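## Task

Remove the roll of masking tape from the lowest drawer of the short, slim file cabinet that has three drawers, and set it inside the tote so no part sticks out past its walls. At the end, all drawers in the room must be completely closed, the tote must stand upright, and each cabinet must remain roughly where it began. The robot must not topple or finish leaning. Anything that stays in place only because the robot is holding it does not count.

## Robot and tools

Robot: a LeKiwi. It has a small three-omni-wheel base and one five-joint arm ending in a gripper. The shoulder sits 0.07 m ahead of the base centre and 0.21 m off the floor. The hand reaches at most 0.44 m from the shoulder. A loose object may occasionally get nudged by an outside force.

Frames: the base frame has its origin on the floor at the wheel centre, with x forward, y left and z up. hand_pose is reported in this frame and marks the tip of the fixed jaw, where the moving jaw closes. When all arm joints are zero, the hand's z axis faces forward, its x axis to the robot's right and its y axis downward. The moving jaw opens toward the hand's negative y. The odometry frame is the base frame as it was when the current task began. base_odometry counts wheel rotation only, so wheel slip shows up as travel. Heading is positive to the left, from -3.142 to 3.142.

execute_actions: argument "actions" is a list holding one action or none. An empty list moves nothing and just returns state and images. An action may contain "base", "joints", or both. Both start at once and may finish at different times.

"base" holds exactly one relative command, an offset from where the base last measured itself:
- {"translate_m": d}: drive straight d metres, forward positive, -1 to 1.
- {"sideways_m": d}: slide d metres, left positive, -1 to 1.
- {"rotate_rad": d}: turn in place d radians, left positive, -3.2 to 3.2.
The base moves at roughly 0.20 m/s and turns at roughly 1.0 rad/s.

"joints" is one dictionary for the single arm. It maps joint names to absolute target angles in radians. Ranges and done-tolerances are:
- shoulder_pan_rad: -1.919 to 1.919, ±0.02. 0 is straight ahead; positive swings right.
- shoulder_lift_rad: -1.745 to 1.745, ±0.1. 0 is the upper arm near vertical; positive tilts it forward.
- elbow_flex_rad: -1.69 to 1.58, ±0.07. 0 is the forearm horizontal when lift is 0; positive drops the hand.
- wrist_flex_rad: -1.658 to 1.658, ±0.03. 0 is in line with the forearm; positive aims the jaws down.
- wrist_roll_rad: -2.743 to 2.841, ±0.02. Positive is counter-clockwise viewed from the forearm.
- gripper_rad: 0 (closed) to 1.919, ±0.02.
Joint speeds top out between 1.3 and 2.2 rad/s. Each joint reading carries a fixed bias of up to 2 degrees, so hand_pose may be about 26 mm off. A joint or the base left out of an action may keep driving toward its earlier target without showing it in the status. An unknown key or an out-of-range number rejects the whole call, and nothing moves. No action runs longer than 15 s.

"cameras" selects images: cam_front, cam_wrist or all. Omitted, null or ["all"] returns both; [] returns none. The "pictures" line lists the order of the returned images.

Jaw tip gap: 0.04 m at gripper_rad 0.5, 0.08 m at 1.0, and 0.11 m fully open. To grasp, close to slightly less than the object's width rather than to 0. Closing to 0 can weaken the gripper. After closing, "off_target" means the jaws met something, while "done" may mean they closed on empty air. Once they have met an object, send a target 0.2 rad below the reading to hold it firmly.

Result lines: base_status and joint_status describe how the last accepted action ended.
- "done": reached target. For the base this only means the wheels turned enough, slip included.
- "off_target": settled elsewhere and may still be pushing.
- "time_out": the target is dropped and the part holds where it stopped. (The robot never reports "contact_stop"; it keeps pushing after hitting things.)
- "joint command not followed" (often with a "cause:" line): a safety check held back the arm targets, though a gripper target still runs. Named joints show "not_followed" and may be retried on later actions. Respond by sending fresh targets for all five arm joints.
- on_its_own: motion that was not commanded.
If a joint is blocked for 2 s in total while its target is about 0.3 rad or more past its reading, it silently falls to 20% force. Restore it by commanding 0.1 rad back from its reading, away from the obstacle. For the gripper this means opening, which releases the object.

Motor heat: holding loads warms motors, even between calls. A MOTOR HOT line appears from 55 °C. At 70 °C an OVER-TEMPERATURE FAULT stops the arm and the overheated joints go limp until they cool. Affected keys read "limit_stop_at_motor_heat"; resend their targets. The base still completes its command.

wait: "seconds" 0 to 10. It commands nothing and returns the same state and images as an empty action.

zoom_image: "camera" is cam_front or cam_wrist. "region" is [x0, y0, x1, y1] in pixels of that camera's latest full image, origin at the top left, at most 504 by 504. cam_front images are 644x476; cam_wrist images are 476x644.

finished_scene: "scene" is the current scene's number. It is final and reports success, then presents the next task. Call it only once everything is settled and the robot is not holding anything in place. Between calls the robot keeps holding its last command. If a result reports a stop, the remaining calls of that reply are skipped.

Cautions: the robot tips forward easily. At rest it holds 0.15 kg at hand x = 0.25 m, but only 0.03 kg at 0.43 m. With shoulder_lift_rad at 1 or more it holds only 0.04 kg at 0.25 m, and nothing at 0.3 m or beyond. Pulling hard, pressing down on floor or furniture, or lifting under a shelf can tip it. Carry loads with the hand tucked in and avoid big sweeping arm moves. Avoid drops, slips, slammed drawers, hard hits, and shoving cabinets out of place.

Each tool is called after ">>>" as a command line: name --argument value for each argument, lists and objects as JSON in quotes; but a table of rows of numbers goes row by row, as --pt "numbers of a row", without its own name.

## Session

>>> execute_actions --actions '[]'

Scene clock: 0.00 s.
base_odometry: x=+0.000 y=+0.000 heading=+0.000 (m, m, rad; odometry frame)
base_status: not commanded
joint_positions: shoulder_pan_rad=+0.125 shoulder_lift_rad=-1.499 elbow_flex_rad=-0.208 wrist_flex_rad=+1.437 wrist_roll_rad=-1.492 gripper_rad=+1.920
joint_status: not commanded
hand_pose: x=+0.1190 y=+0.0012 z=+0.4202 quat_wxyz=(+0.794, +0.029, +0.605, -0.062) (m; base frame)
pictures: cam_front, cam_wrist
Images, in order (width x height): cam_front 644x476, cam_wrist 476x644.

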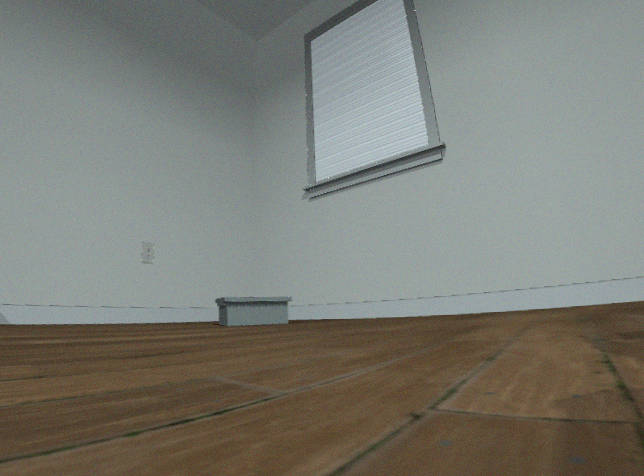

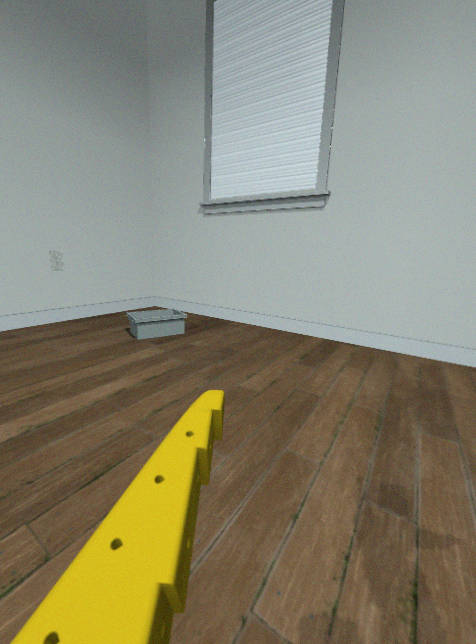

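>>> execute_actions --actions '[{"base":{"rotate_rad":1.3}}]'

Scene clock: 3.87 s.
base_odometry: x=+0.000 y=+0.000 heading=+1.296 (m, m, rad; odometry frame)
base_status: done
joint_positions: shoulder_pan_rad=+0.125 shoulder_lift_rad=-1.499 elbow_flex_rad=-0.208 wrist_flex_rad=+1.437 wrist_roll_rad=-1.492 gripper_rad=+1.920
joint_status: not commanded
hand_pose: x=+0.1190 y=+0.0012 z=+0.4202 quat_wxyz=(+0.794, +0.029, +0.605, -0.062) (m; base frame)
pictures: cam_front, cam_wrist
Images, in order (width x height): cam_front 644x476, cam_wrist 476x644.

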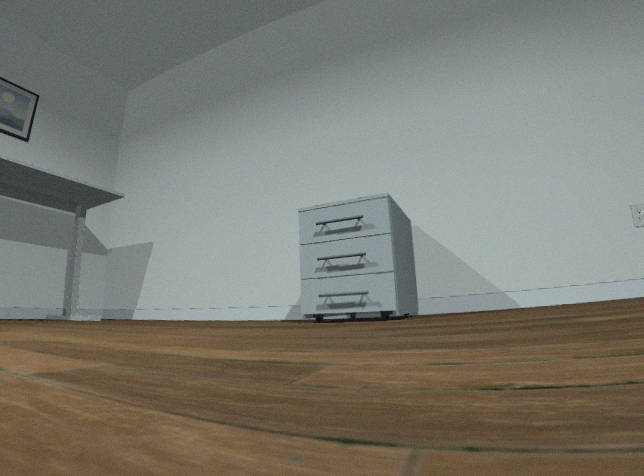

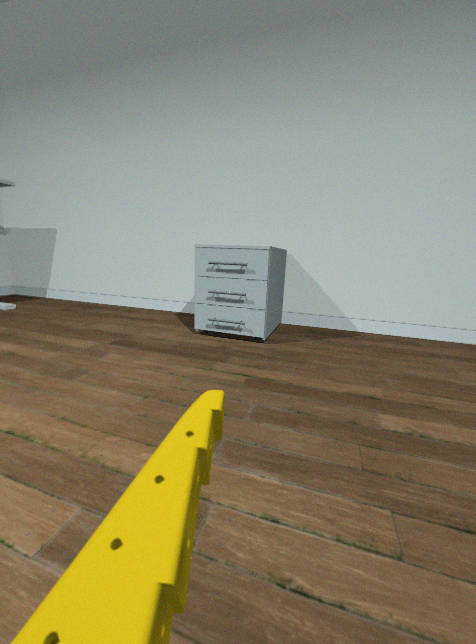

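>>> execute_actions --actions '[{"base":{"rotate_rad":-0.42},"joints":{"shoulder_pan_rad":0,"shoulder_lift_rad":0.45,"elbow_flex_rad":0.6,"wrist_flex_rad":-0.55,"wrist_roll_rad":0,"gripper_rad":1.0}}]' --cameras '[]'

>>> execute_actions --actions '[{"base":{"sideways_m":0.6}}]' --cameras '[]'

>>> execute_actions --actions '[{"base":{"translate_m":0.8}}]'

Scene clock: 8.93 s.
base_odometry: x=+0.000 y=+0.000 heading=+0.880 (m, m, rad; odometry frame)
base_status: done
joint_positions: shoulder_pan_rad=+0.010 shoulder_lift_rad=+0.458 elbow_flex_rad=+0.605 wrist_flex_rad=-0.536 wrist_roll_rad=-0.006 gripper_rad=+1.010
joint_status: all done
hand_pose: x=+0.3771 y=-0.0032 z=+0.0945 quat_wxyz=(+0.360, -0.593, +0.633, -0.345) (m; base frame)
pictures: none
No camera images: the call's "cameras" was empty. Leave "cameras" out to get every camera's image.

Scene clock: 12.90 s.
base_odometry: x=-0.461 y=+0.383 heading=+0.878 (m, m, rad; odometry frame)
base_status: done
joint_positions: shoulder_pan_rad=+0.010 shoulder_lift_rad=+0.460 elbow_flex_rad=+0.605 wrist_flex_rad=-0.537 wrist_roll_rad=-0.006 gripper_rad=+1.010
joint_status: not commanded
hand_pose: x=+0.3771 y=-0.0032 z=+0.0943 quat_wxyz=(+0.360, -0.593, +0.633, -0.345) (m; base frame)
pictures: none
No camera images: the call's "cameras" was empty. Leave "cameras" out to get every camera's image.

Scene clock: 17.87 s.
base_odometry: x=+0.049 y=+0.998 heading=+0.878 (m, m, rad; odometry frame)
base_status: done
joint_positions: shoulder_pan_rad=+0.010 shoulder_lift_rad=+0.460 elbow_flex_rad=+0.605 wrist_flex_rad=-0.537 wrist_roll_rad=-0.006 gripper_rad=+1.010
joint_status: not commanded
hand_pose: x=+0.3771 y=-0.0032 z=+0.0943 quat_wxyz=(+0.360, -0.593, +0.633, -0.345) (m; base frame)
pictures: cam_front, cam_wrist
Images, in order (width x height): cam_front 644x476, cam_wrist 476x644.

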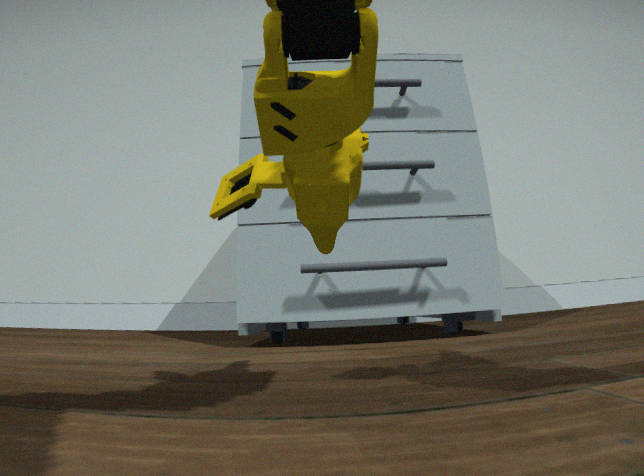

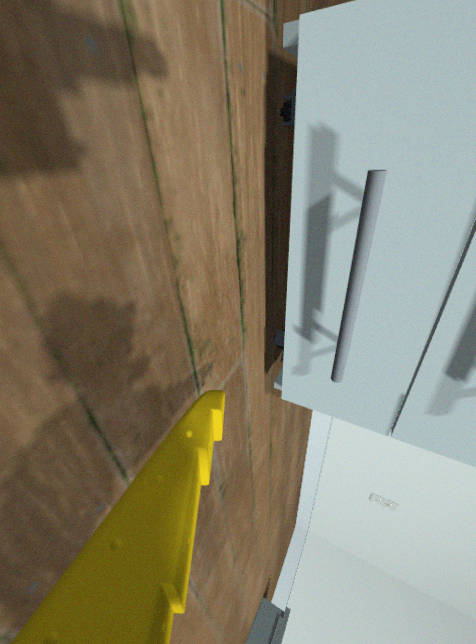

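>>> execute_actions --actions '[{"base":{"sideways_m":-0.08}}]' --cameras '[]'

>>> execute_actions --actions '[{"base":{"translate_m":0.19}}]'

Scene clock: 21.10 s.
base_odometry: x=+0.111 y=+0.948 heading=+0.880 (m, m, rad; odometry frame)
base_status: done
joint_positions: shoulder_pan_rad=+0.010 shoulder_lift_rad=+0.460 elbow_flex_rad=+0.605 wrist_flex_rad=-0.537 wrist_roll_rad=-0.006 gripper_rad=+1.010
joint_status: not commanded
hand_pose: x=+0.3771 y=-0.0032 z=+0.0943 quat_wxyz=(+0.360, -0.593, +0.633, -0.345) (m; base frame)
pictures: none
No camera images: the call's "cameras" was empty. Leave "cameras" out to get every camera's image.

Scene clock: 23.03 s.
base_odometry: x=+0.231 y=+1.094 heading=+0.880 (m, m, rad; odometry frame)
base_status: done
joint_positions: shoulder_pan_rad=+0.010 shoulder_lift_rad=+0.460 elbow_flex_rad=+0.605 wrist_flex_rad=-0.537 wrist_roll_rad=-0.006 gripper_rad=+1.010
joint_status: not commanded
hand_pose: x=+0.3771 y=-0.0032 z=+0.0943 quat_wxyz=(+0.360, -0.593, +0.633, -0.345) (m; base frame)
pictures: cam_front, cam_wrist
Images, in order (width x height): cam_front 644x476, cam_wrist 476x644.

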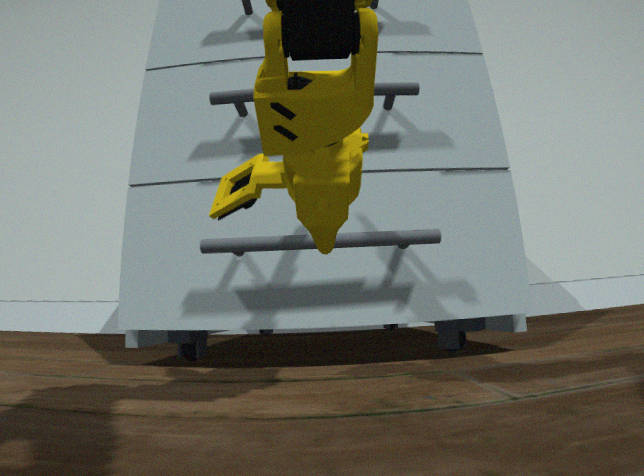

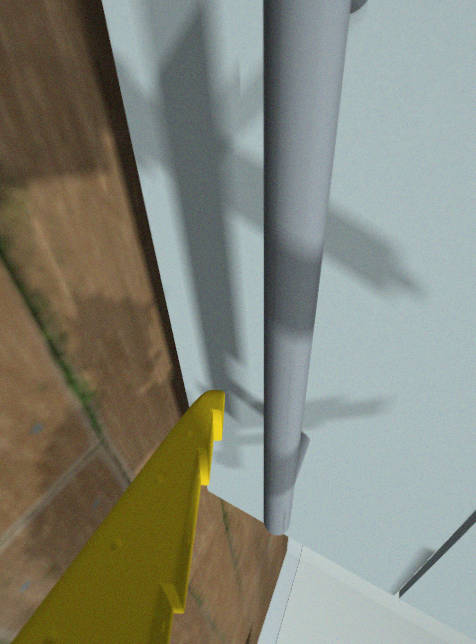

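Like before the grip.

>>> execute_actions --actions '[{"base":{"translate_m":0.025}}]' --cameras '[]'

>>> execute_actions --actions '[{"joints":{"gripper_rad":0.0}}]' --cameras '[]'

>>> execute_actions --actions '[{"base":{"translate_m":-0.3}}]'

Scene clock: 26.70 s.
base_odometry: x=+0.247 y=+1.112 heading=+0.880 (m, m, rad; odometry frame)
base_status: done
joint_positions: shoulder_pan_rad=+0.010 shoulder_lift_rad=+0.460 elbow_flex_rad=+0.605 wrist_flex_rad=-0.537 wrist_roll_rad=-0.006 gripper_rad=+1.010
joint_status: not commanded
hand_pose: x=+0.3771 y=-0.0032 z=+0.0943 quat_wxyz=(+0.360, -0.593, +0.633, -0.345) (m; base frame)
pictures: none
No camera images: the call's "cameras" was empty. Leave "cameras" out to get every camera's image.

Scene clock: 27.80 s.
base_odometry: x=+0.247 y=+1.112 heading=+0.880 (m, m, rad; odometry frame)
base_status: not commanded
joint_positions: shoulder_pan_rad=+0.009 shoulder_lift_rad=+0.460 elbow_flex_rad=+0.599 wrist_flex_rad=-0.546 wrist_roll_rad=-0.001 gripper_rad=+0.082
joint_status: gripper_rad off_target (ended at +0.082, target +0.000)
hand_pose: x=+0.3791 y=-0.0028 z=+0.0968 quat_wxyz=(+0.364, -0.592, +0.628, -0.350) (m; base frame)
pictures: none
No camera images: the call's "cameras" was empty. Leave "cameras" out to get every camera's image.

Scene clock: 30.27 s.
base_odometry: x=+0.056 y=+0.882 heading=+0.882 (m, m, rad; odometry frame)
base_status: done
joint_positions: shoulder_pan_rad=-0.013 shoulder_lift_rad=+0.467 elbow_flex_rad=+0.603 wrist_flex_rad=-0.548 wrist_roll_rad=-0.001 gripper_rad=+0.071
joint_status: not commanded
hand_pose: x=+0.3775 y=+0.0039 z=+0.0939 quat_wxyz=(+0.365, -0.601, +0.624, -0.343) (m; base frame)
pictures: cam_front, cam_wrist
Images, in order (width x height): cam_front 644x476, cam_wrist 476x644.

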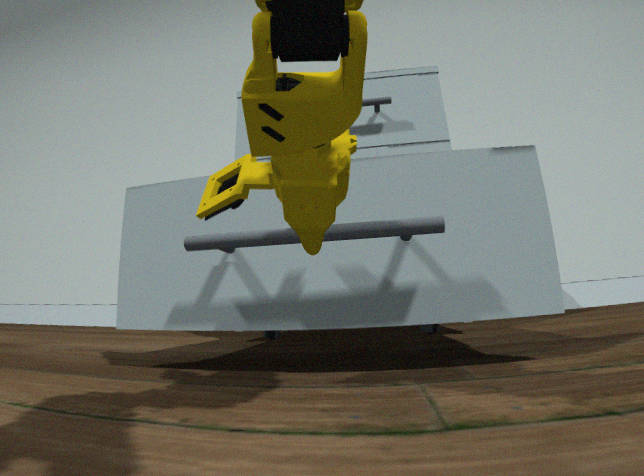

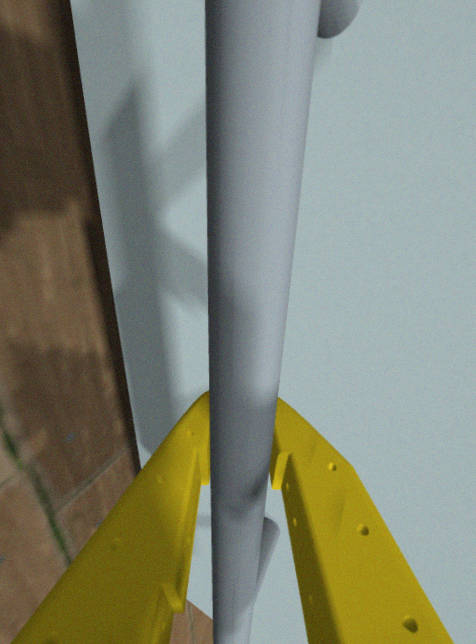

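>>> execute_actions --actions '[{"joints":{"gripper_rad":1.0}}]' --cameras '[]'

>>> execute_actions --actions '[{"base":{"translate_m":-0.08}}]' --cameras '[]'

>>> execute_actions --actions '[{"joints":{"shoulder_lift_rad":-0.1,"elbow_flex_rad":-0.3,"wrist_flex_rad":1.3,"wrist_roll_rad":-1.5}}]' --cameras '[]'

>>> execute_actions --actions '[{"base":{"translate_m":0.23}}]'

Scene clock: 35.13 s.
base_odometry: x=+0.056 y=+0.882 heading=+0.881 (m, m, rad; odometry frame)
base_status: not commanded
joint_positions: shoulder_pan_rad=-0.011 shoulder_lift_rad=+0.474 elbow_flex_rad=+0.619 wrist_flex_rad=-0.546 wrist_roll_rad=-0.001 gripper_rad=+0.989
joint_status: all done
hand_pose: x=+0.3735 y=+0.0034 z=+0.0889 quat_wxyz=(+0.357, -0.604, +0.628, -0.336) (m; base frame)
pictures: none
No camera images: the call's "cameras" was empty. Leave "cameras" out to get every camera's image.

Scene clock: 36.47 s.
base_odometry: x=+0.005 y=+0.820 heading=+0.881 (m, m, rad; odometry frame)
base_status: done
joint_positions: shoulder_pan_rad=-0.011 shoulder_lift_rad=+0.474 elbow_flex_rad=+0.619 wrist_flex_rad=-0.546 wrist_roll_rad=-0.001 gripper_rad=+0.990
joint_status: not commanded
hand_pose: x=+0.3735 y=+0.0034 z=+0.0889 quat_wxyz=(+0.357, -0.604, +0.628, -0.336) (m; base frame)
pictures: none
No camera images: the call's "cameras" was empty. Leave "cameras" out to get every camera's image.

Scene clock: 38.33 s.
base_odometry: x=+0.005 y=+0.820 heading=+0.881 (m, m, rad; odometry frame)
base_status: not commanded
joint_positions: shoulder_pan_rad=-0.011 shoulder_lift_rad=-0.060 elbow_flex_rad=-0.266 wrist_flex_rad=+1.297 wrist_roll_rad=-1.495 gripper_rad=+0.990
joint_status: all done
hand_pose: x=+0.3349 y=+0.0107 z=+0.2384 quat_wxyz=(+0.296, -0.018, +0.955, -0.002) (m; base frame)
pictures: none
No camera images: the call's "cameras" was empty. Leave "cameras" out to get every camera's image.

Scene clock: 40.47 s.
base_odometry: x=+0.151 y=+0.997 heading=+0.882 (m, m, rad; odometry frame)
base_status: done
joint_positions: shoulder_pan_rad=-0.011 shoulder_lift_rad=-0.060 elbow_flex_rad=-0.266 wrist_flex_rad=+1.297 wrist_roll_rad=-1.495 gripper_rad=+0.990
joint_status: not commanded
hand_pose: x=+0.3349 y=+0.0107 z=+0.2384 quat_wxyz=(+0.296, -0.018, +0.955, -0.002) (m; base frame)
pictures: cam_front, cam_wrist
Images, in order (width x height): cam_front 644x476, cam_wrist 476x644.

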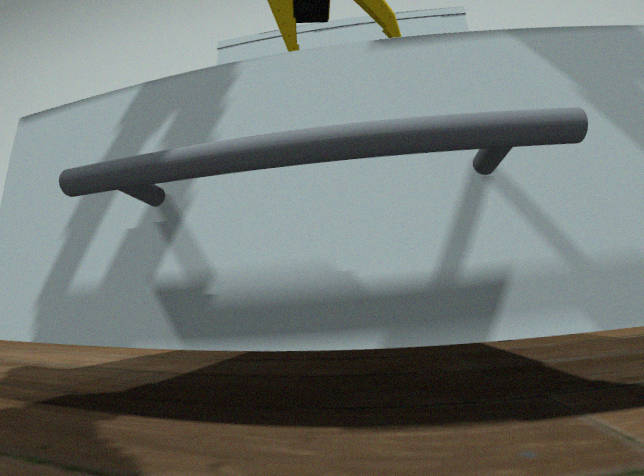

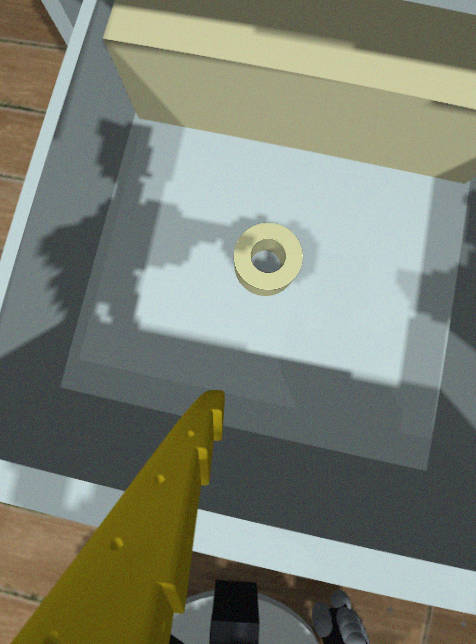

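>>> execute_actions --actions '[{"joints":{"shoulder_lift_rad":0.6,"elbow_flex_rad":-0.7,"wrist_flex_rad":1.2,"gripper_rad":1.2}}]'

Scene clock: 43.00 s.
base_odometry: x=+0.151 y=+0.997 heading=+0.882 (m, m, rad; odometry frame)
base_status: not commanded
joint_positions: shoulder_pan_rad=-0.011 shoulder_lift_rad=+0.618 elbow_flex_rad=-0.665 wrist_flex_rad=+1.210 wrist_roll_rad=-1.495 gripper_rad=+1.190
joint_status: all done
hand_pose: x=+0.3832 y=+0.0112 z=+0.1485 quat_wxyz=(+0.203, -0.019, +0.979, -0.002) (m; base frame)
pictures: cam_front, cam_wrist
Images, in order (width x height): cam_front 644x476, cam_wrist 476x644.

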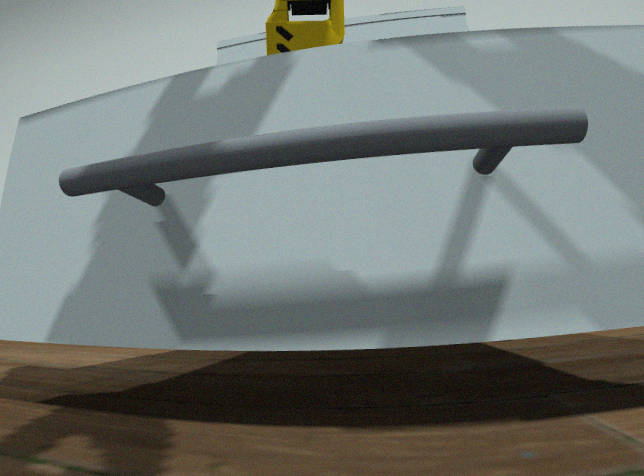

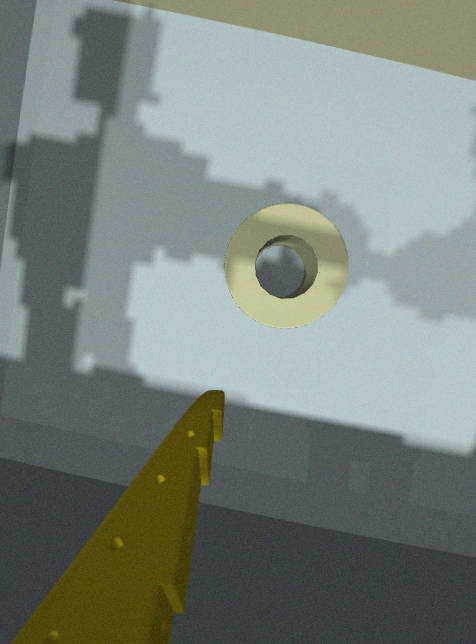

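>>> execute_actions --actions '[{"joints":{"shoulder_pan_rad":-0.04,"shoulder_lift_rad":0.9,"elbow_flex_rad":-0.9,"wrist_flex_rad":1.05}}]'

Scene clock: 45.77 s.
base_odometry: x=+0.151 y=+0.997 heading=+0.882 (m, m, rad; odometry frame)
base_status: not commanded
joint_positions: shoulder_pan_rad=-0.028 shoulder_lift_rad=+0.921 elbow_flex_rad=-0.865 wrist_flex_rad=+1.061 wrist_roll_rad=-1.495 gripper_rad=+1.190
joint_status: all done
hand_pose: x=+0.4085 y=+0.0173 z=+0.1076 quat_wxyz=(+0.224, -0.027, +0.974, +0.000) (m; base frame)
pictures: cam_front, cam_wrist
Images, in order (width x height): cam_front 644x476, cam_wrist 476x644.

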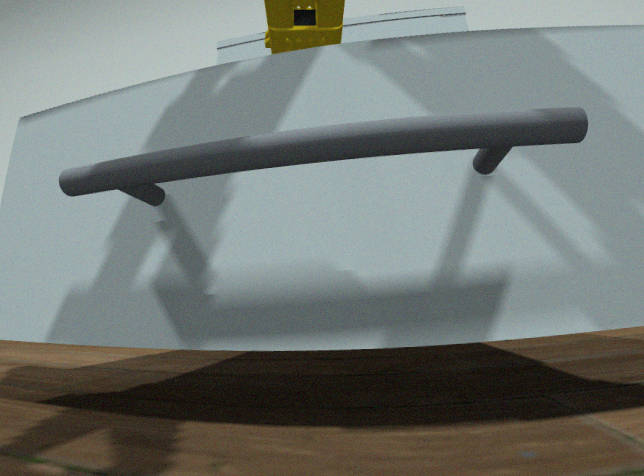

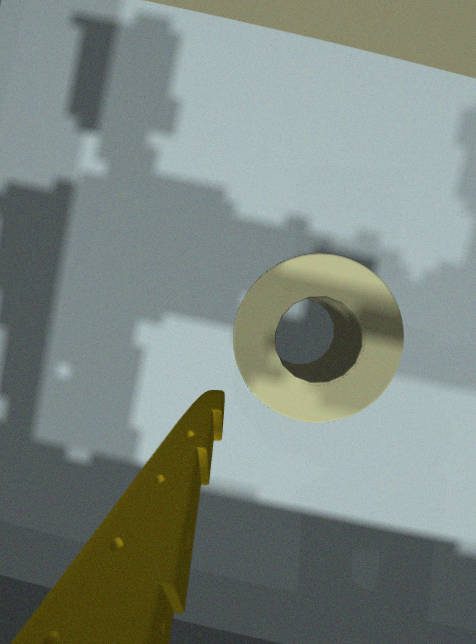

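Lower further.

>>> execute_actions --actions '[{"joints":{"shoulder_lift_rad":1.03,"wrist_flex_rad":0.95}}]'

Scene clock: 47.33 s.
base_odometry: x=+0.151 y=+0.997 heading=+0.882 (m, m, rad; odometry frame)
base_status: not commanded
joint_positions: shoulder_pan_rad=-0.028 shoulder_lift_rad=+1.050 elbow_flex_rad=-0.868 wrist_flex_rad=+0.960 wrist_roll_rad=-1.495 gripper_rad=+1.190
joint_status: all done
hand_pose: x=+0.4085 y=+0.0173 z=+0.0750 quat_wxyz=(+0.212, -0.027, +0.977, +0.000) (m; base frame)
pictures: cam_front, cam_wrist
Images, in order (width x height): cam_front 644x476, cam_wrist 476x644.

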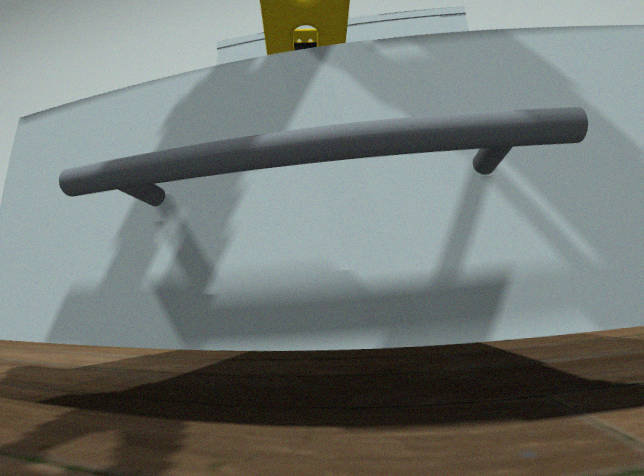

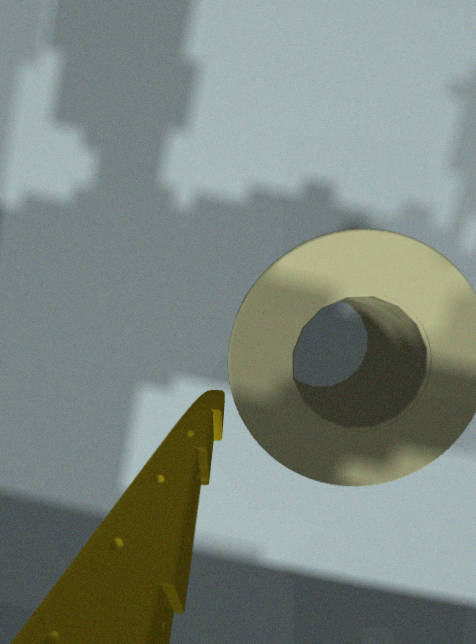

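>>> execute_actions --actions '[{"joints":{"shoulder_lift_rad":1.08,"wrist_flex_rad":0.92}}]' --cameras '[]'

>>> execute_actions --actions '[{"joints":{"gripper_rad":0.45}}]'

Scene clock: 49.63 s.
base_odometry: x=+0.151 y=+0.997 heading=+0.882 (m, m, rad; odometry frame)
base_status: not commanded
joint_positions: shoulder_pan_rad=-0.028 shoulder_lift_rad=+1.101 elbow_flex_rad=-0.869 wrist_flex_rad=+0.929 wrist_roll_rad=-1.495 gripper_rad=+1.190
joint_status: all done
hand_pose: x=+0.4061 y=+0.0172 z=+0.0616 quat_wxyz=(+0.203, -0.027, +0.979, +0.000) (m; base frame)
pictures: none
No camera images: the call's "cameras" was empty. Leave "cameras" out to get every camera's image.

Scene clock: 50.53 s.
base_odometry: x=+0.151 y=+0.997 heading=+0.882 (m, m, rad; odometry frame)
base_status: not commanded
joint_positions: shoulder_pan_rad=-0.028 shoulder_lift_rad=+1.101 elbow_flex_rad=-0.869 wrist_flex_rad=+0.929 wrist_roll_rad=-1.495 gripper_rad=+0.462
joint_status: all done
hand_pose: x=+0.4061 y=+0.0172 z=+0.0616 quat_wxyz=(+0.203, -0.027, +0.979, +0.000) (m; base frame)
pictures: cam_front, cam_wrist
Images, in order (width x height): cam_front 644x476, cam_wrist 476x644.

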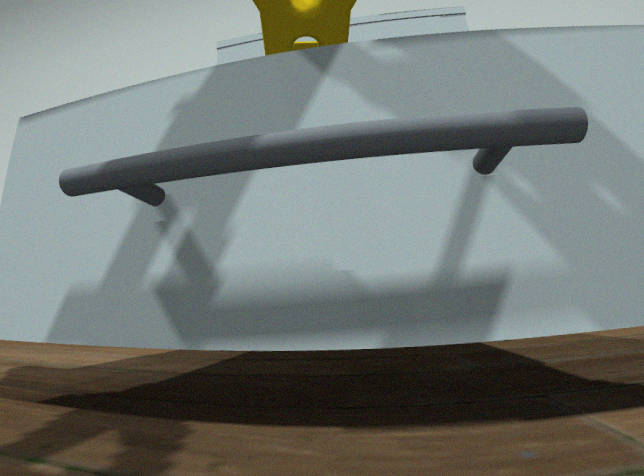

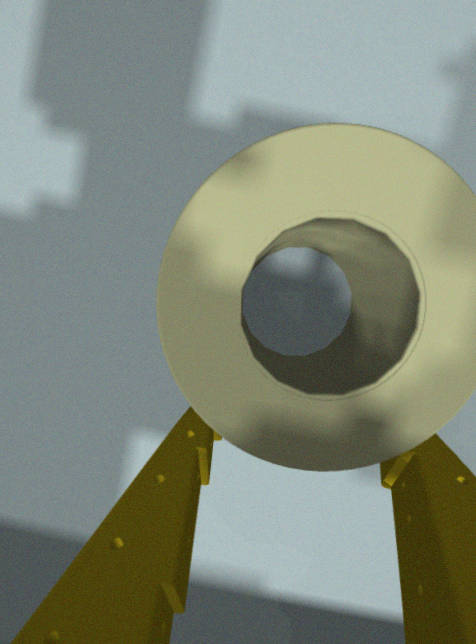

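>>> execute_actions --actions '[{"joints":{"gripper_rad":1.2,"shoulder_pan_rad":-0.06}}]' --cameras '[]'

>>> execute_actions --actions '[{"base":{"translate_m":0.035}}]'

Scene clock: 55.03 s.
base_odometry: x=+0.151 y=+0.997 heading=+0.882 (m, m, rad; odometry frame)
base_status: not commanded
joint_positions: shoulder_pan_rad=-0.049 shoulder_lift_rad=+1.101 elbow_flex_rad=-0.869 wrist_flex_rad=+0.929 wrist_roll_rad=-1.495 gripper_rad=+1.188
joint_status: all done
hand_pose: x=+0.4057 y=+0.0245 z=+0.0616 quat_wxyz=(+0.203, -0.037, +0.978, +0.002) (m; base frame)
pictures: none
No camera images: the call's "cameras" was empty. Leave "cameras" out to get every camera's image.

Scene clock: 56.03 s.
base_odometry: x=+0.173 y=+1.024 heading=+0.882 (m, m, rad; odometry frame)
base_status: done
joint_positions: shoulder_pan_rad=-0.051 shoulder_lift_rad=+1.101 elbow_flex_rad=-0.869 wrist_flex_rad=+0.929 wrist_roll_rad=-1.495 gripper_rad=+1.190
joint_status: not commanded
hand_pose: x=+0.4057 y=+0.0250 z=+0.0616 quat_wxyz=(+0.203, -0.038, +0.978, +0.002) (m; base frame)
pictures: cam_front, cam_wrist
Images, in order (width x height): cam_front 644x476, cam_wrist 476x644.

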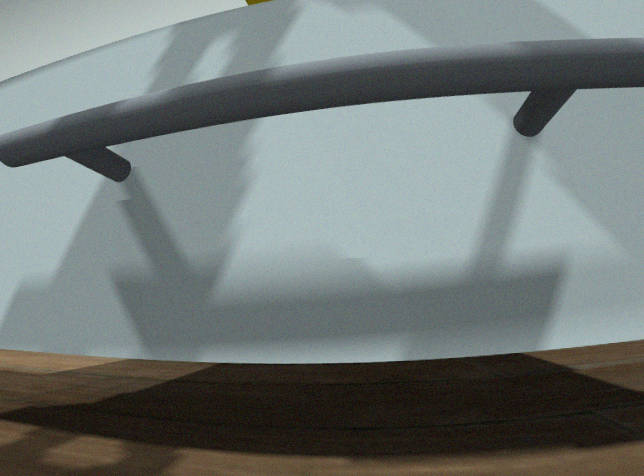

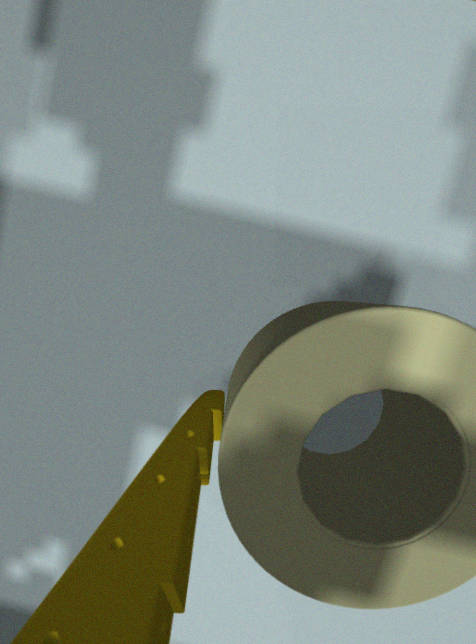

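>>> execute_actions --actions '[{"joints":{"gripper_rad":0.45}}]'

Scene clock: 57.67 s.
base_odometry: x=+0.173 y=+1.024 heading=+0.882 (m, m, rad; odometry frame)
base_status: not commanded
joint_positions: shoulder_pan_rad=-0.051 shoulder_lift_rad=+1.101 elbow_flex_rad=-0.869 wrist_flex_rad=+0.929 wrist_roll_rad=-1.495 gripper_rad=+0.801
joint_status: gripper_rad off_target (ended at +0.801, target +0.450)
hand_pose: x=+0.4057 y=+0.0250 z=+0.0616 quat_wxyz=(+0.203, -0.038, +0.978, +0.002) (m; base frame)
pictures: cam_front, cam_wrist
Images, in order (width x height): cam_front 644x476, cam_wrist 476x644.

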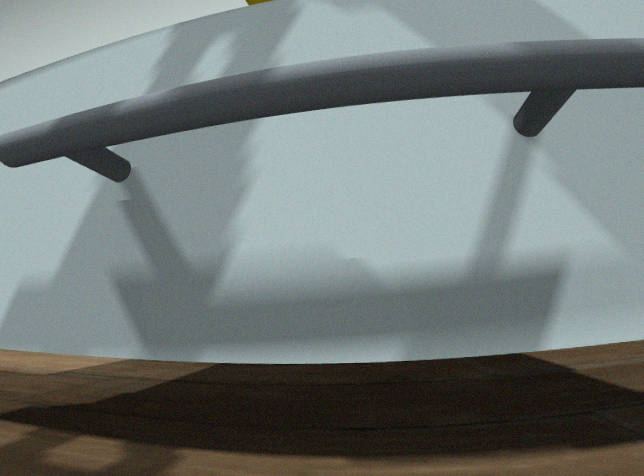

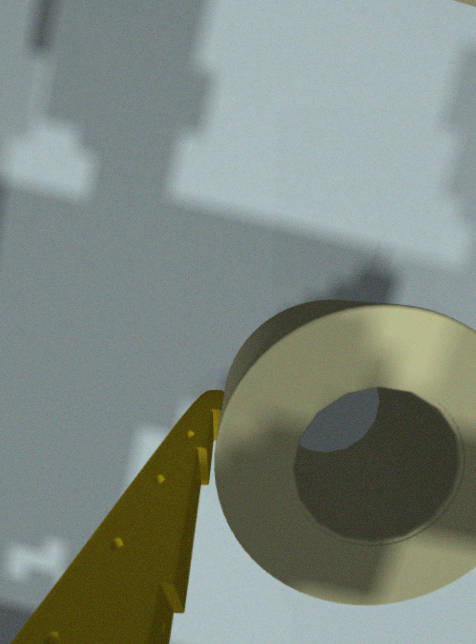

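>>> execute_actions --actions '[{"joints":{"gripper_rad":0.6,"shoulder_lift_rad":0.3,"elbow_flex_rad":-0.6,"wrist_flex_rad":1.2}}]' --cameras '[]'

>>> execute_actions --actions '[{"joints":{"shoulder_pan_rad":0,"shoulder_lift_rad":-0.2,"elbow_flex_rad":-0.2,"wrist_flex_rad":1.3}}]' --cameras '[]'

>>> execute_actions --actions '[{"base":{"translate_m":-0.35}}]' --cameras '[]'

>>> execute_actions --actions '[{"base":{"rotate_rad":-1.0}}]' --cameras '[]'

>>> execute_actions --actions '[{"base":{"translate_m":1.0}}]'

Scene clock: 63.43 s.
base_odometry: x=+0.173 y=+1.024 heading=+0.882 (m, m, rad; odometry frame)
base_status: not commanded
joint_positions: shoulder_pan_rad=-0.051 shoulder_lift_rad=+0.359 elbow_flex_rad=-0.593 wrist_flex_rad=+1.199 wrist_roll_rad=-1.495 gripper_rad=+0.817
joint_status: gripper_rad off_target (ended at +0.817, target +0.600); the others done
hand_pose: x=+0.3834 y=+0.0239 z=+0.2087 quat_wxyz=(+0.298, -0.037, +0.954, +0.004) (m; base frame)
pictures: none
No camera images: the call's "cameras" was empty. Leave "cameras" out to get every camera's image.

Scene clock: 64.37 s.
base_odometry: x=+0.173 y=+1.024 heading=+0.882 (m, m, rad; odometry frame)
base_status: not commanded
joint_positions: shoulder_pan_rad=-0.011 shoulder_lift_rad=-0.152 elbow_flex_rad=-0.194 wrist_flex_rad=+1.299 wrist_roll_rad=-1.495 gripper_rad=+0.817
joint_status: all done
hand_pose: x=+0.3257 y=+0.0106 z=+0.2441 quat_wxyz=(+0.304, -0.018, +0.952, -0.002) (m; base frame)
pictures: none
No camera images: the call's "cameras" was empty. Leave "cameras" out to get every camera's image.

Scene clock: 67.10 s.
base_odometry: x=-0.049 y=+0.754 heading=+0.881 (m, m, rad; odometry frame)
base_status: done
joint_positions: shoulder_pan_rad=-0.011 shoulder_lift_rad=-0.154 elbow_flex_rad=-0.193 wrist_flex_rad=+1.299 wrist_roll_rad=-1.495 gripper_rad=+0.817
joint_status: not commanded
hand_pose: x=+0.3255 y=+0.0106 z=+0.2441 quat_wxyz=(+0.304, -0.018, +0.952, -0.002) (m; base frame)
pictures: none
No camera images: the call's "cameras" was empty. Leave "cameras" out to get every camera's image.

Scene clock: 69.07 s.
base_odometry: x=-0.049 y=+0.754 heading=-0.115 (m, m, rad; odometry frame)
base_status: done
joint_positions: shoulder_pan_rad=-0.008 shoulder_lift_rad=-0.154 elbow_flex_rad=-0.193 wrist_flex_rad=+1.299 wrist_roll_rad=-1.495 gripper_rad=+0.817
joint_status: not commanded
hand_pose: x=+0.3256 y=+0.0098 z=+0.2441 quat_wxyz=(+0.304, -0.017, +0.952, -0.003) (m; base frame)
pictures: none
No camera images: the call's "cameras" was empty. Leave "cameras" out to get every camera's image.

Scene clock: 75.03 s.
base_odometry: x=+0.944 y=+0.640 heading=-0.115 (m, m, rad; odometry frame)
base_status: done
joint_positions: shoulder_pan_rad=-0.008 shoulder_lift_rad=-0.155 elbow_flex_rad=-0.191 wrist_flex_rad=+1.299 wrist_roll_rad=-1.495 gripper_rad=+0.817
joint_status: not commanded
hand_pose: x=+0.3254 y=+0.0098 z=+0.2441 quat_wxyz=(+0.304, -0.017, +0.952, -0.003) (m; base frame)
pictures: cam_front, cam_wrist
Images, in order (width x height): cam_front 644x476, cam_wrist 476x644.

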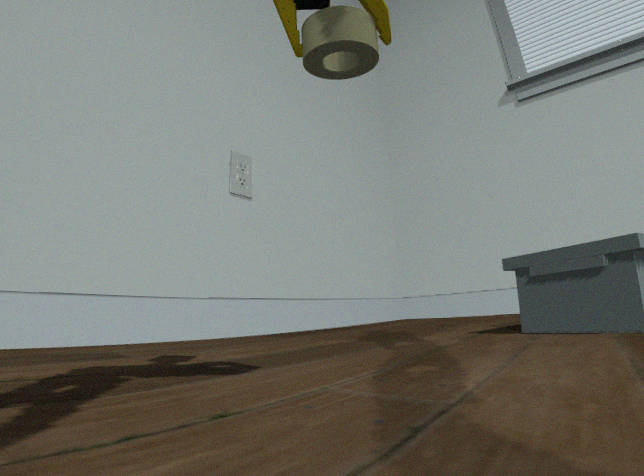

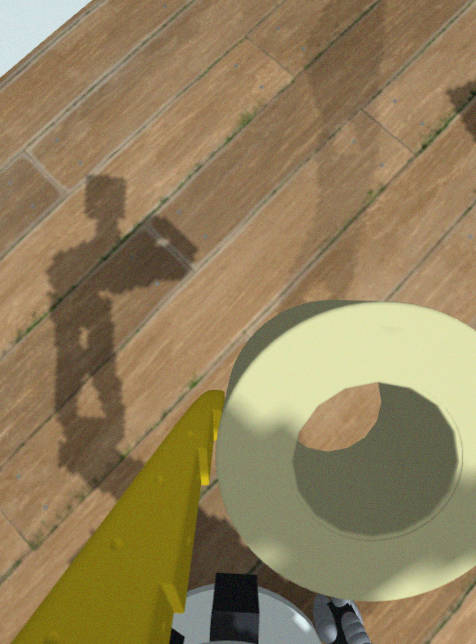

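>>> execute_actions --actions '[{"base":{"rotate_rad":-0.75}}]' --cameras '[]'

>>> execute_actions --actions '[{"base":{"translate_m":0.2}}]'

Scene clock: 79.60 s.
base_odometry: x=+0.944 y=+0.640 heading=-0.861 (m, m, rad; odometry frame)
base_status: done
joint_positions: shoulder_pan_rad=-0.008 shoulder_lift_rad=-0.155 elbow_flex_rad=-0.191 wrist_flex_rad=+1.299 wrist_roll_rad=-1.495 gripper_rad=+0.817
joint_status: not commanded
hand_pose: x=+0.3254 y=+0.0098 z=+0.2441 quat_wxyz=(+0.304, -0.017, +0.952, -0.003) (m; base frame)
pictures: none
No camera images: the call's "cameras" was empty. Leave "cameras" out to get every camera's image.

Scene clock: 81.57 s.
base_odometry: x=+1.074 y=+0.488 heading=-0.861 (m, m, rad; odometry frame)
base_status: done
joint_positions: shoulder_pan_rad=-0.008 shoulder_lift_rad=-0.155 elbow_flex_rad=-0.191 wrist_flex_rad=+1.299 wrist_roll_rad=-1.495 gripper_rad=+0.817
joint_status: not commanded
hand_pose: x=+0.3254 y=+0.0098 z=+0.2441 quat_wxyz=(+0.304, -0.017, +0.952, -0.003) (m; base frame)
pictures: cam_front, cam_wrist
Images, in order (width x height): cam_front 644x476, cam_wrist 476x644.

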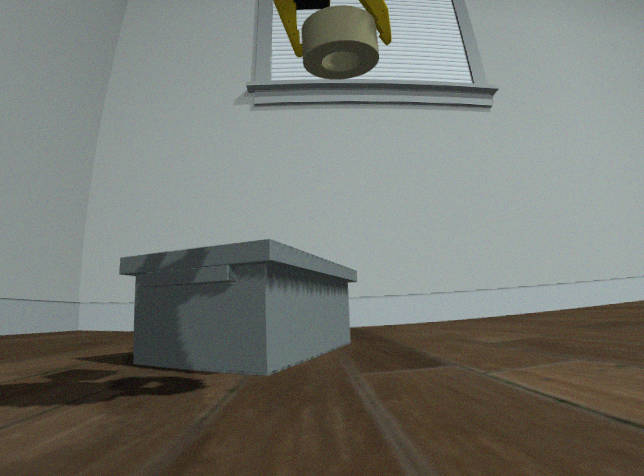

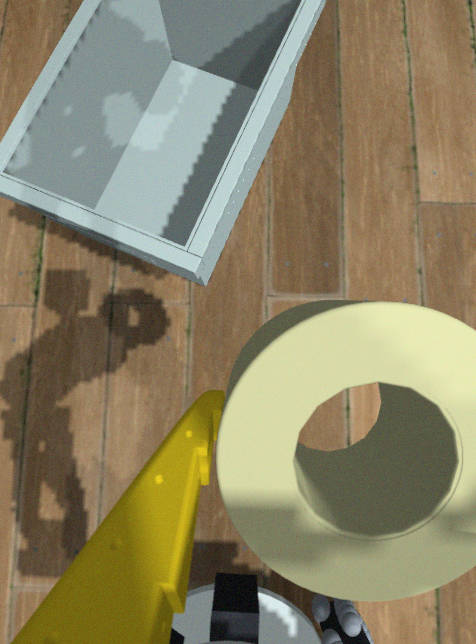

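>>> execute_actions --actions '[{"base":{"rotate_rad":0.2}}]' --cameras '[]'

>>> execute_actions --actions '[{"base":{"translate_m":0.2}}]'

Scene clock: 84.33 s.
base_odometry: x=+1.074 y=+0.488 heading=-0.665 (m, m, rad; odometry frame)
base_status: done
joint_positions: shoulder_pan_rad=-0.008 shoulder_lift_rad=-0.155 elbow_flex_rad=-0.191 wrist_flex_rad=+1.299 wrist_roll_rad=-1.495 gripper_rad=+0.817
joint_status: not commanded
hand_pose: x=+0.3254 y=+0.0098 z=+0.2441 quat_wxyz=(+0.304, -0.017, +0.952, -0.003) (m; base frame)
pictures: none
No camera images: the call's "cameras" was empty. Leave "cameras" out to get every camera's image.

Scene clock: 86.30 s.
base_odometry: x=+1.231 y=+0.365 heading=-0.665 (m, m, rad; odometry frame)
base_status: done
joint_positions: shoulder_pan_rad=-0.008 shoulder_lift_rad=-0.155 elbow_flex_rad=-0.191 wrist_flex_rad=+1.299 wrist_roll_rad=-1.495 gripper_rad=+0.817
joint_status: not commanded
hand_pose: x=+0.3254 y=+0.0098 z=+0.2441 quat_wxyz=(+0.304, -0.017, +0.952, -0.003) (m; base frame)
pictures: cam_front, cam_wrist
Images, in order (width x height): cam_front 644x476, cam_wrist 476x644.

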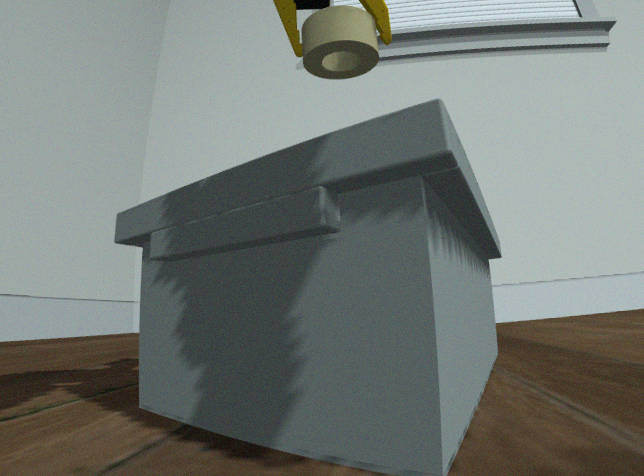

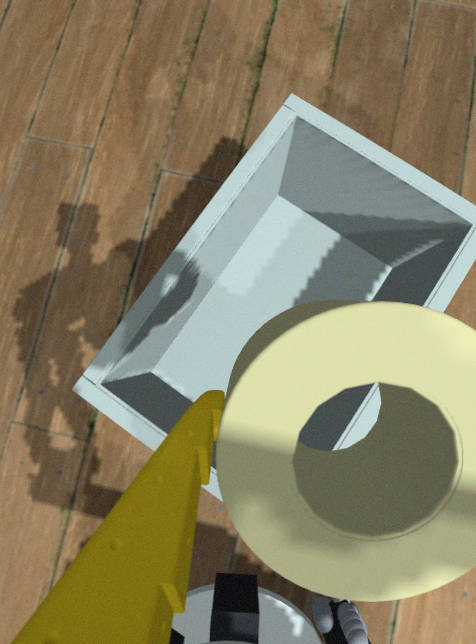

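Close to the tote; extend the arm instead.

>>> execute_actions --actions '[{"joints":{"shoulder_pan_rad":-0.08,"shoulder_lift_rad":0.45,"elbow_flex_rad":-0.6,"wrist_flex_rad":1.15}}]'

Scene clock: 88.70 s.
base_odometry: x=+1.231 y=+0.365 heading=-0.665 (m, m, rad; odometry frame)
base_status: not commanded
joint_positions: shoulder_pan_rad=-0.068 shoulder_lift_rad=+0.472 elbow_flex_rad=-0.562 wrist_flex_rad=+1.161 wrist_roll_rad=-1.495 gripper_rad=+0.817
joint_status: all done
hand_pose: x=+0.3828 y=+0.0292 z=+0.1727 quat_wxyz=(+0.248, -0.046, +0.968, +0.005) (m; base frame)
pictures: cam_front, cam_wrist
Images, in order (width x height): cam_front 644x476, cam_wrist 476x644.

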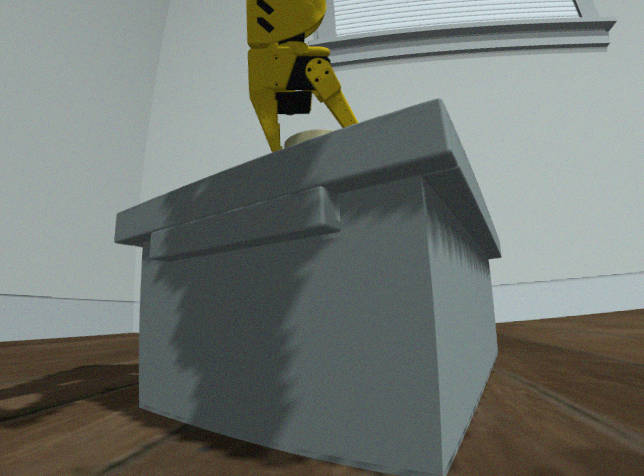

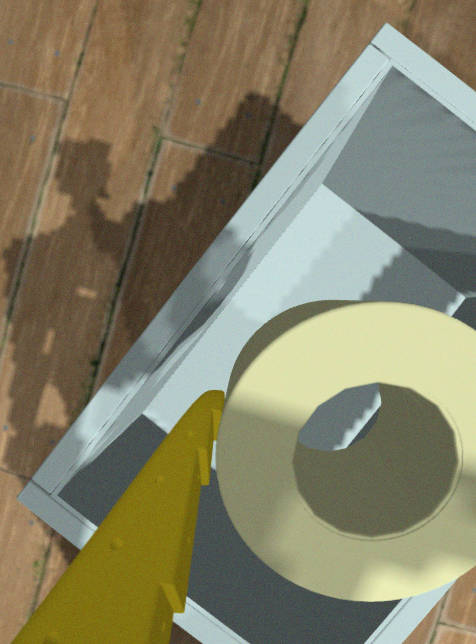

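>>> execute_actions --actions '[{"joints":{"shoulder_pan_rad":-0.04,"shoulder_lift_rad":0.85,"elbow_flex_rad":-0.7,"wrist_flex_rad":0.95}}]' --cameras '[]'

>>> execute_actions --actions '[{"joints":{"gripper_rad":1.2}}]' --cameras '[]'

>>> execute_actions --actions '[{"joints":{"shoulder_lift_rad":-0.2,"wrist_flex_rad":1.4}}]'

Scene clock: 93.10 s.
base_odometry: x=+1.231 y=+0.365 heading=-0.665 (m, m, rad; odometry frame)
base_status: not commanded
joint_positions: shoulder_pan_rad=-0.051 shoulder_lift_rad=+0.877 elbow_flex_rad=-0.665 wrist_flex_rad=+0.961 wrist_roll_rad=-1.495 gripper_rad=+0.817
joint_status: all done
hand_pose: x=+0.3958 y=+0.0245 z=+0.0879 quat_wxyz=(+0.197, -0.038, +0.980, +0.002) (m; base frame)
pictures: none
No camera images: the call's "cameras" was empty. Leave "cameras" out to get every camera's image.

Scene clock: 93.93 s.
base_odometry: x=+1.231 y=+0.365 heading=-0.665 (m, m, rad; odometry frame)
base_status: not commanded
joint_positions: shoulder_pan_rad=-0.051 shoulder_lift_rad=+0.877 elbow_flex_rad=-0.665 wrist_flex_rad=+0.960 wrist_roll_rad=-1.495 gripper_rad=+1.189
joint_status: all done
hand_pose: x=+0.3960 y=+0.0245 z=+0.0880 quat_wxyz=(+0.198, -0.038, +0.979, +0.002) (m; base frame)
pictures: none
No camera images: the call's "cameras" was empty. Leave "cameras" out to get every camera's image.

Scene clock: 95.13 s.
base_odometry: x=+1.231 y=+0.365 heading=-0.665 (m, m, rad; odometry frame)
base_status: not commanded
joint_positions: shoulder_pan_rad=-0.051 shoulder_lift_rad=-0.168 elbow_flex_rad=-0.674 wrist_flex_rad=+1.399 wrist_roll_rad=-1.495 gripper_rad=+1.190
joint_status: all done
hand_pose: x=+0.3275 y=+0.0210 z=+0.3435 quat_wxyz=(+0.486, -0.034, +0.873, +0.006) (m; base frame)
pictures: cam_front, cam_wrist
Images, in order (width x height): cam_front 644x476, cam_wrist 476x644.

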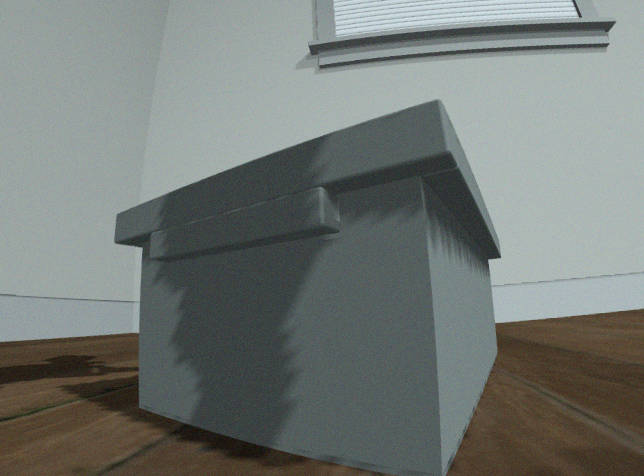

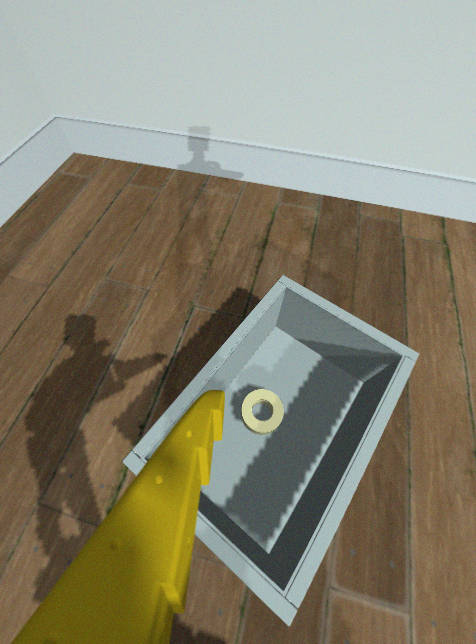

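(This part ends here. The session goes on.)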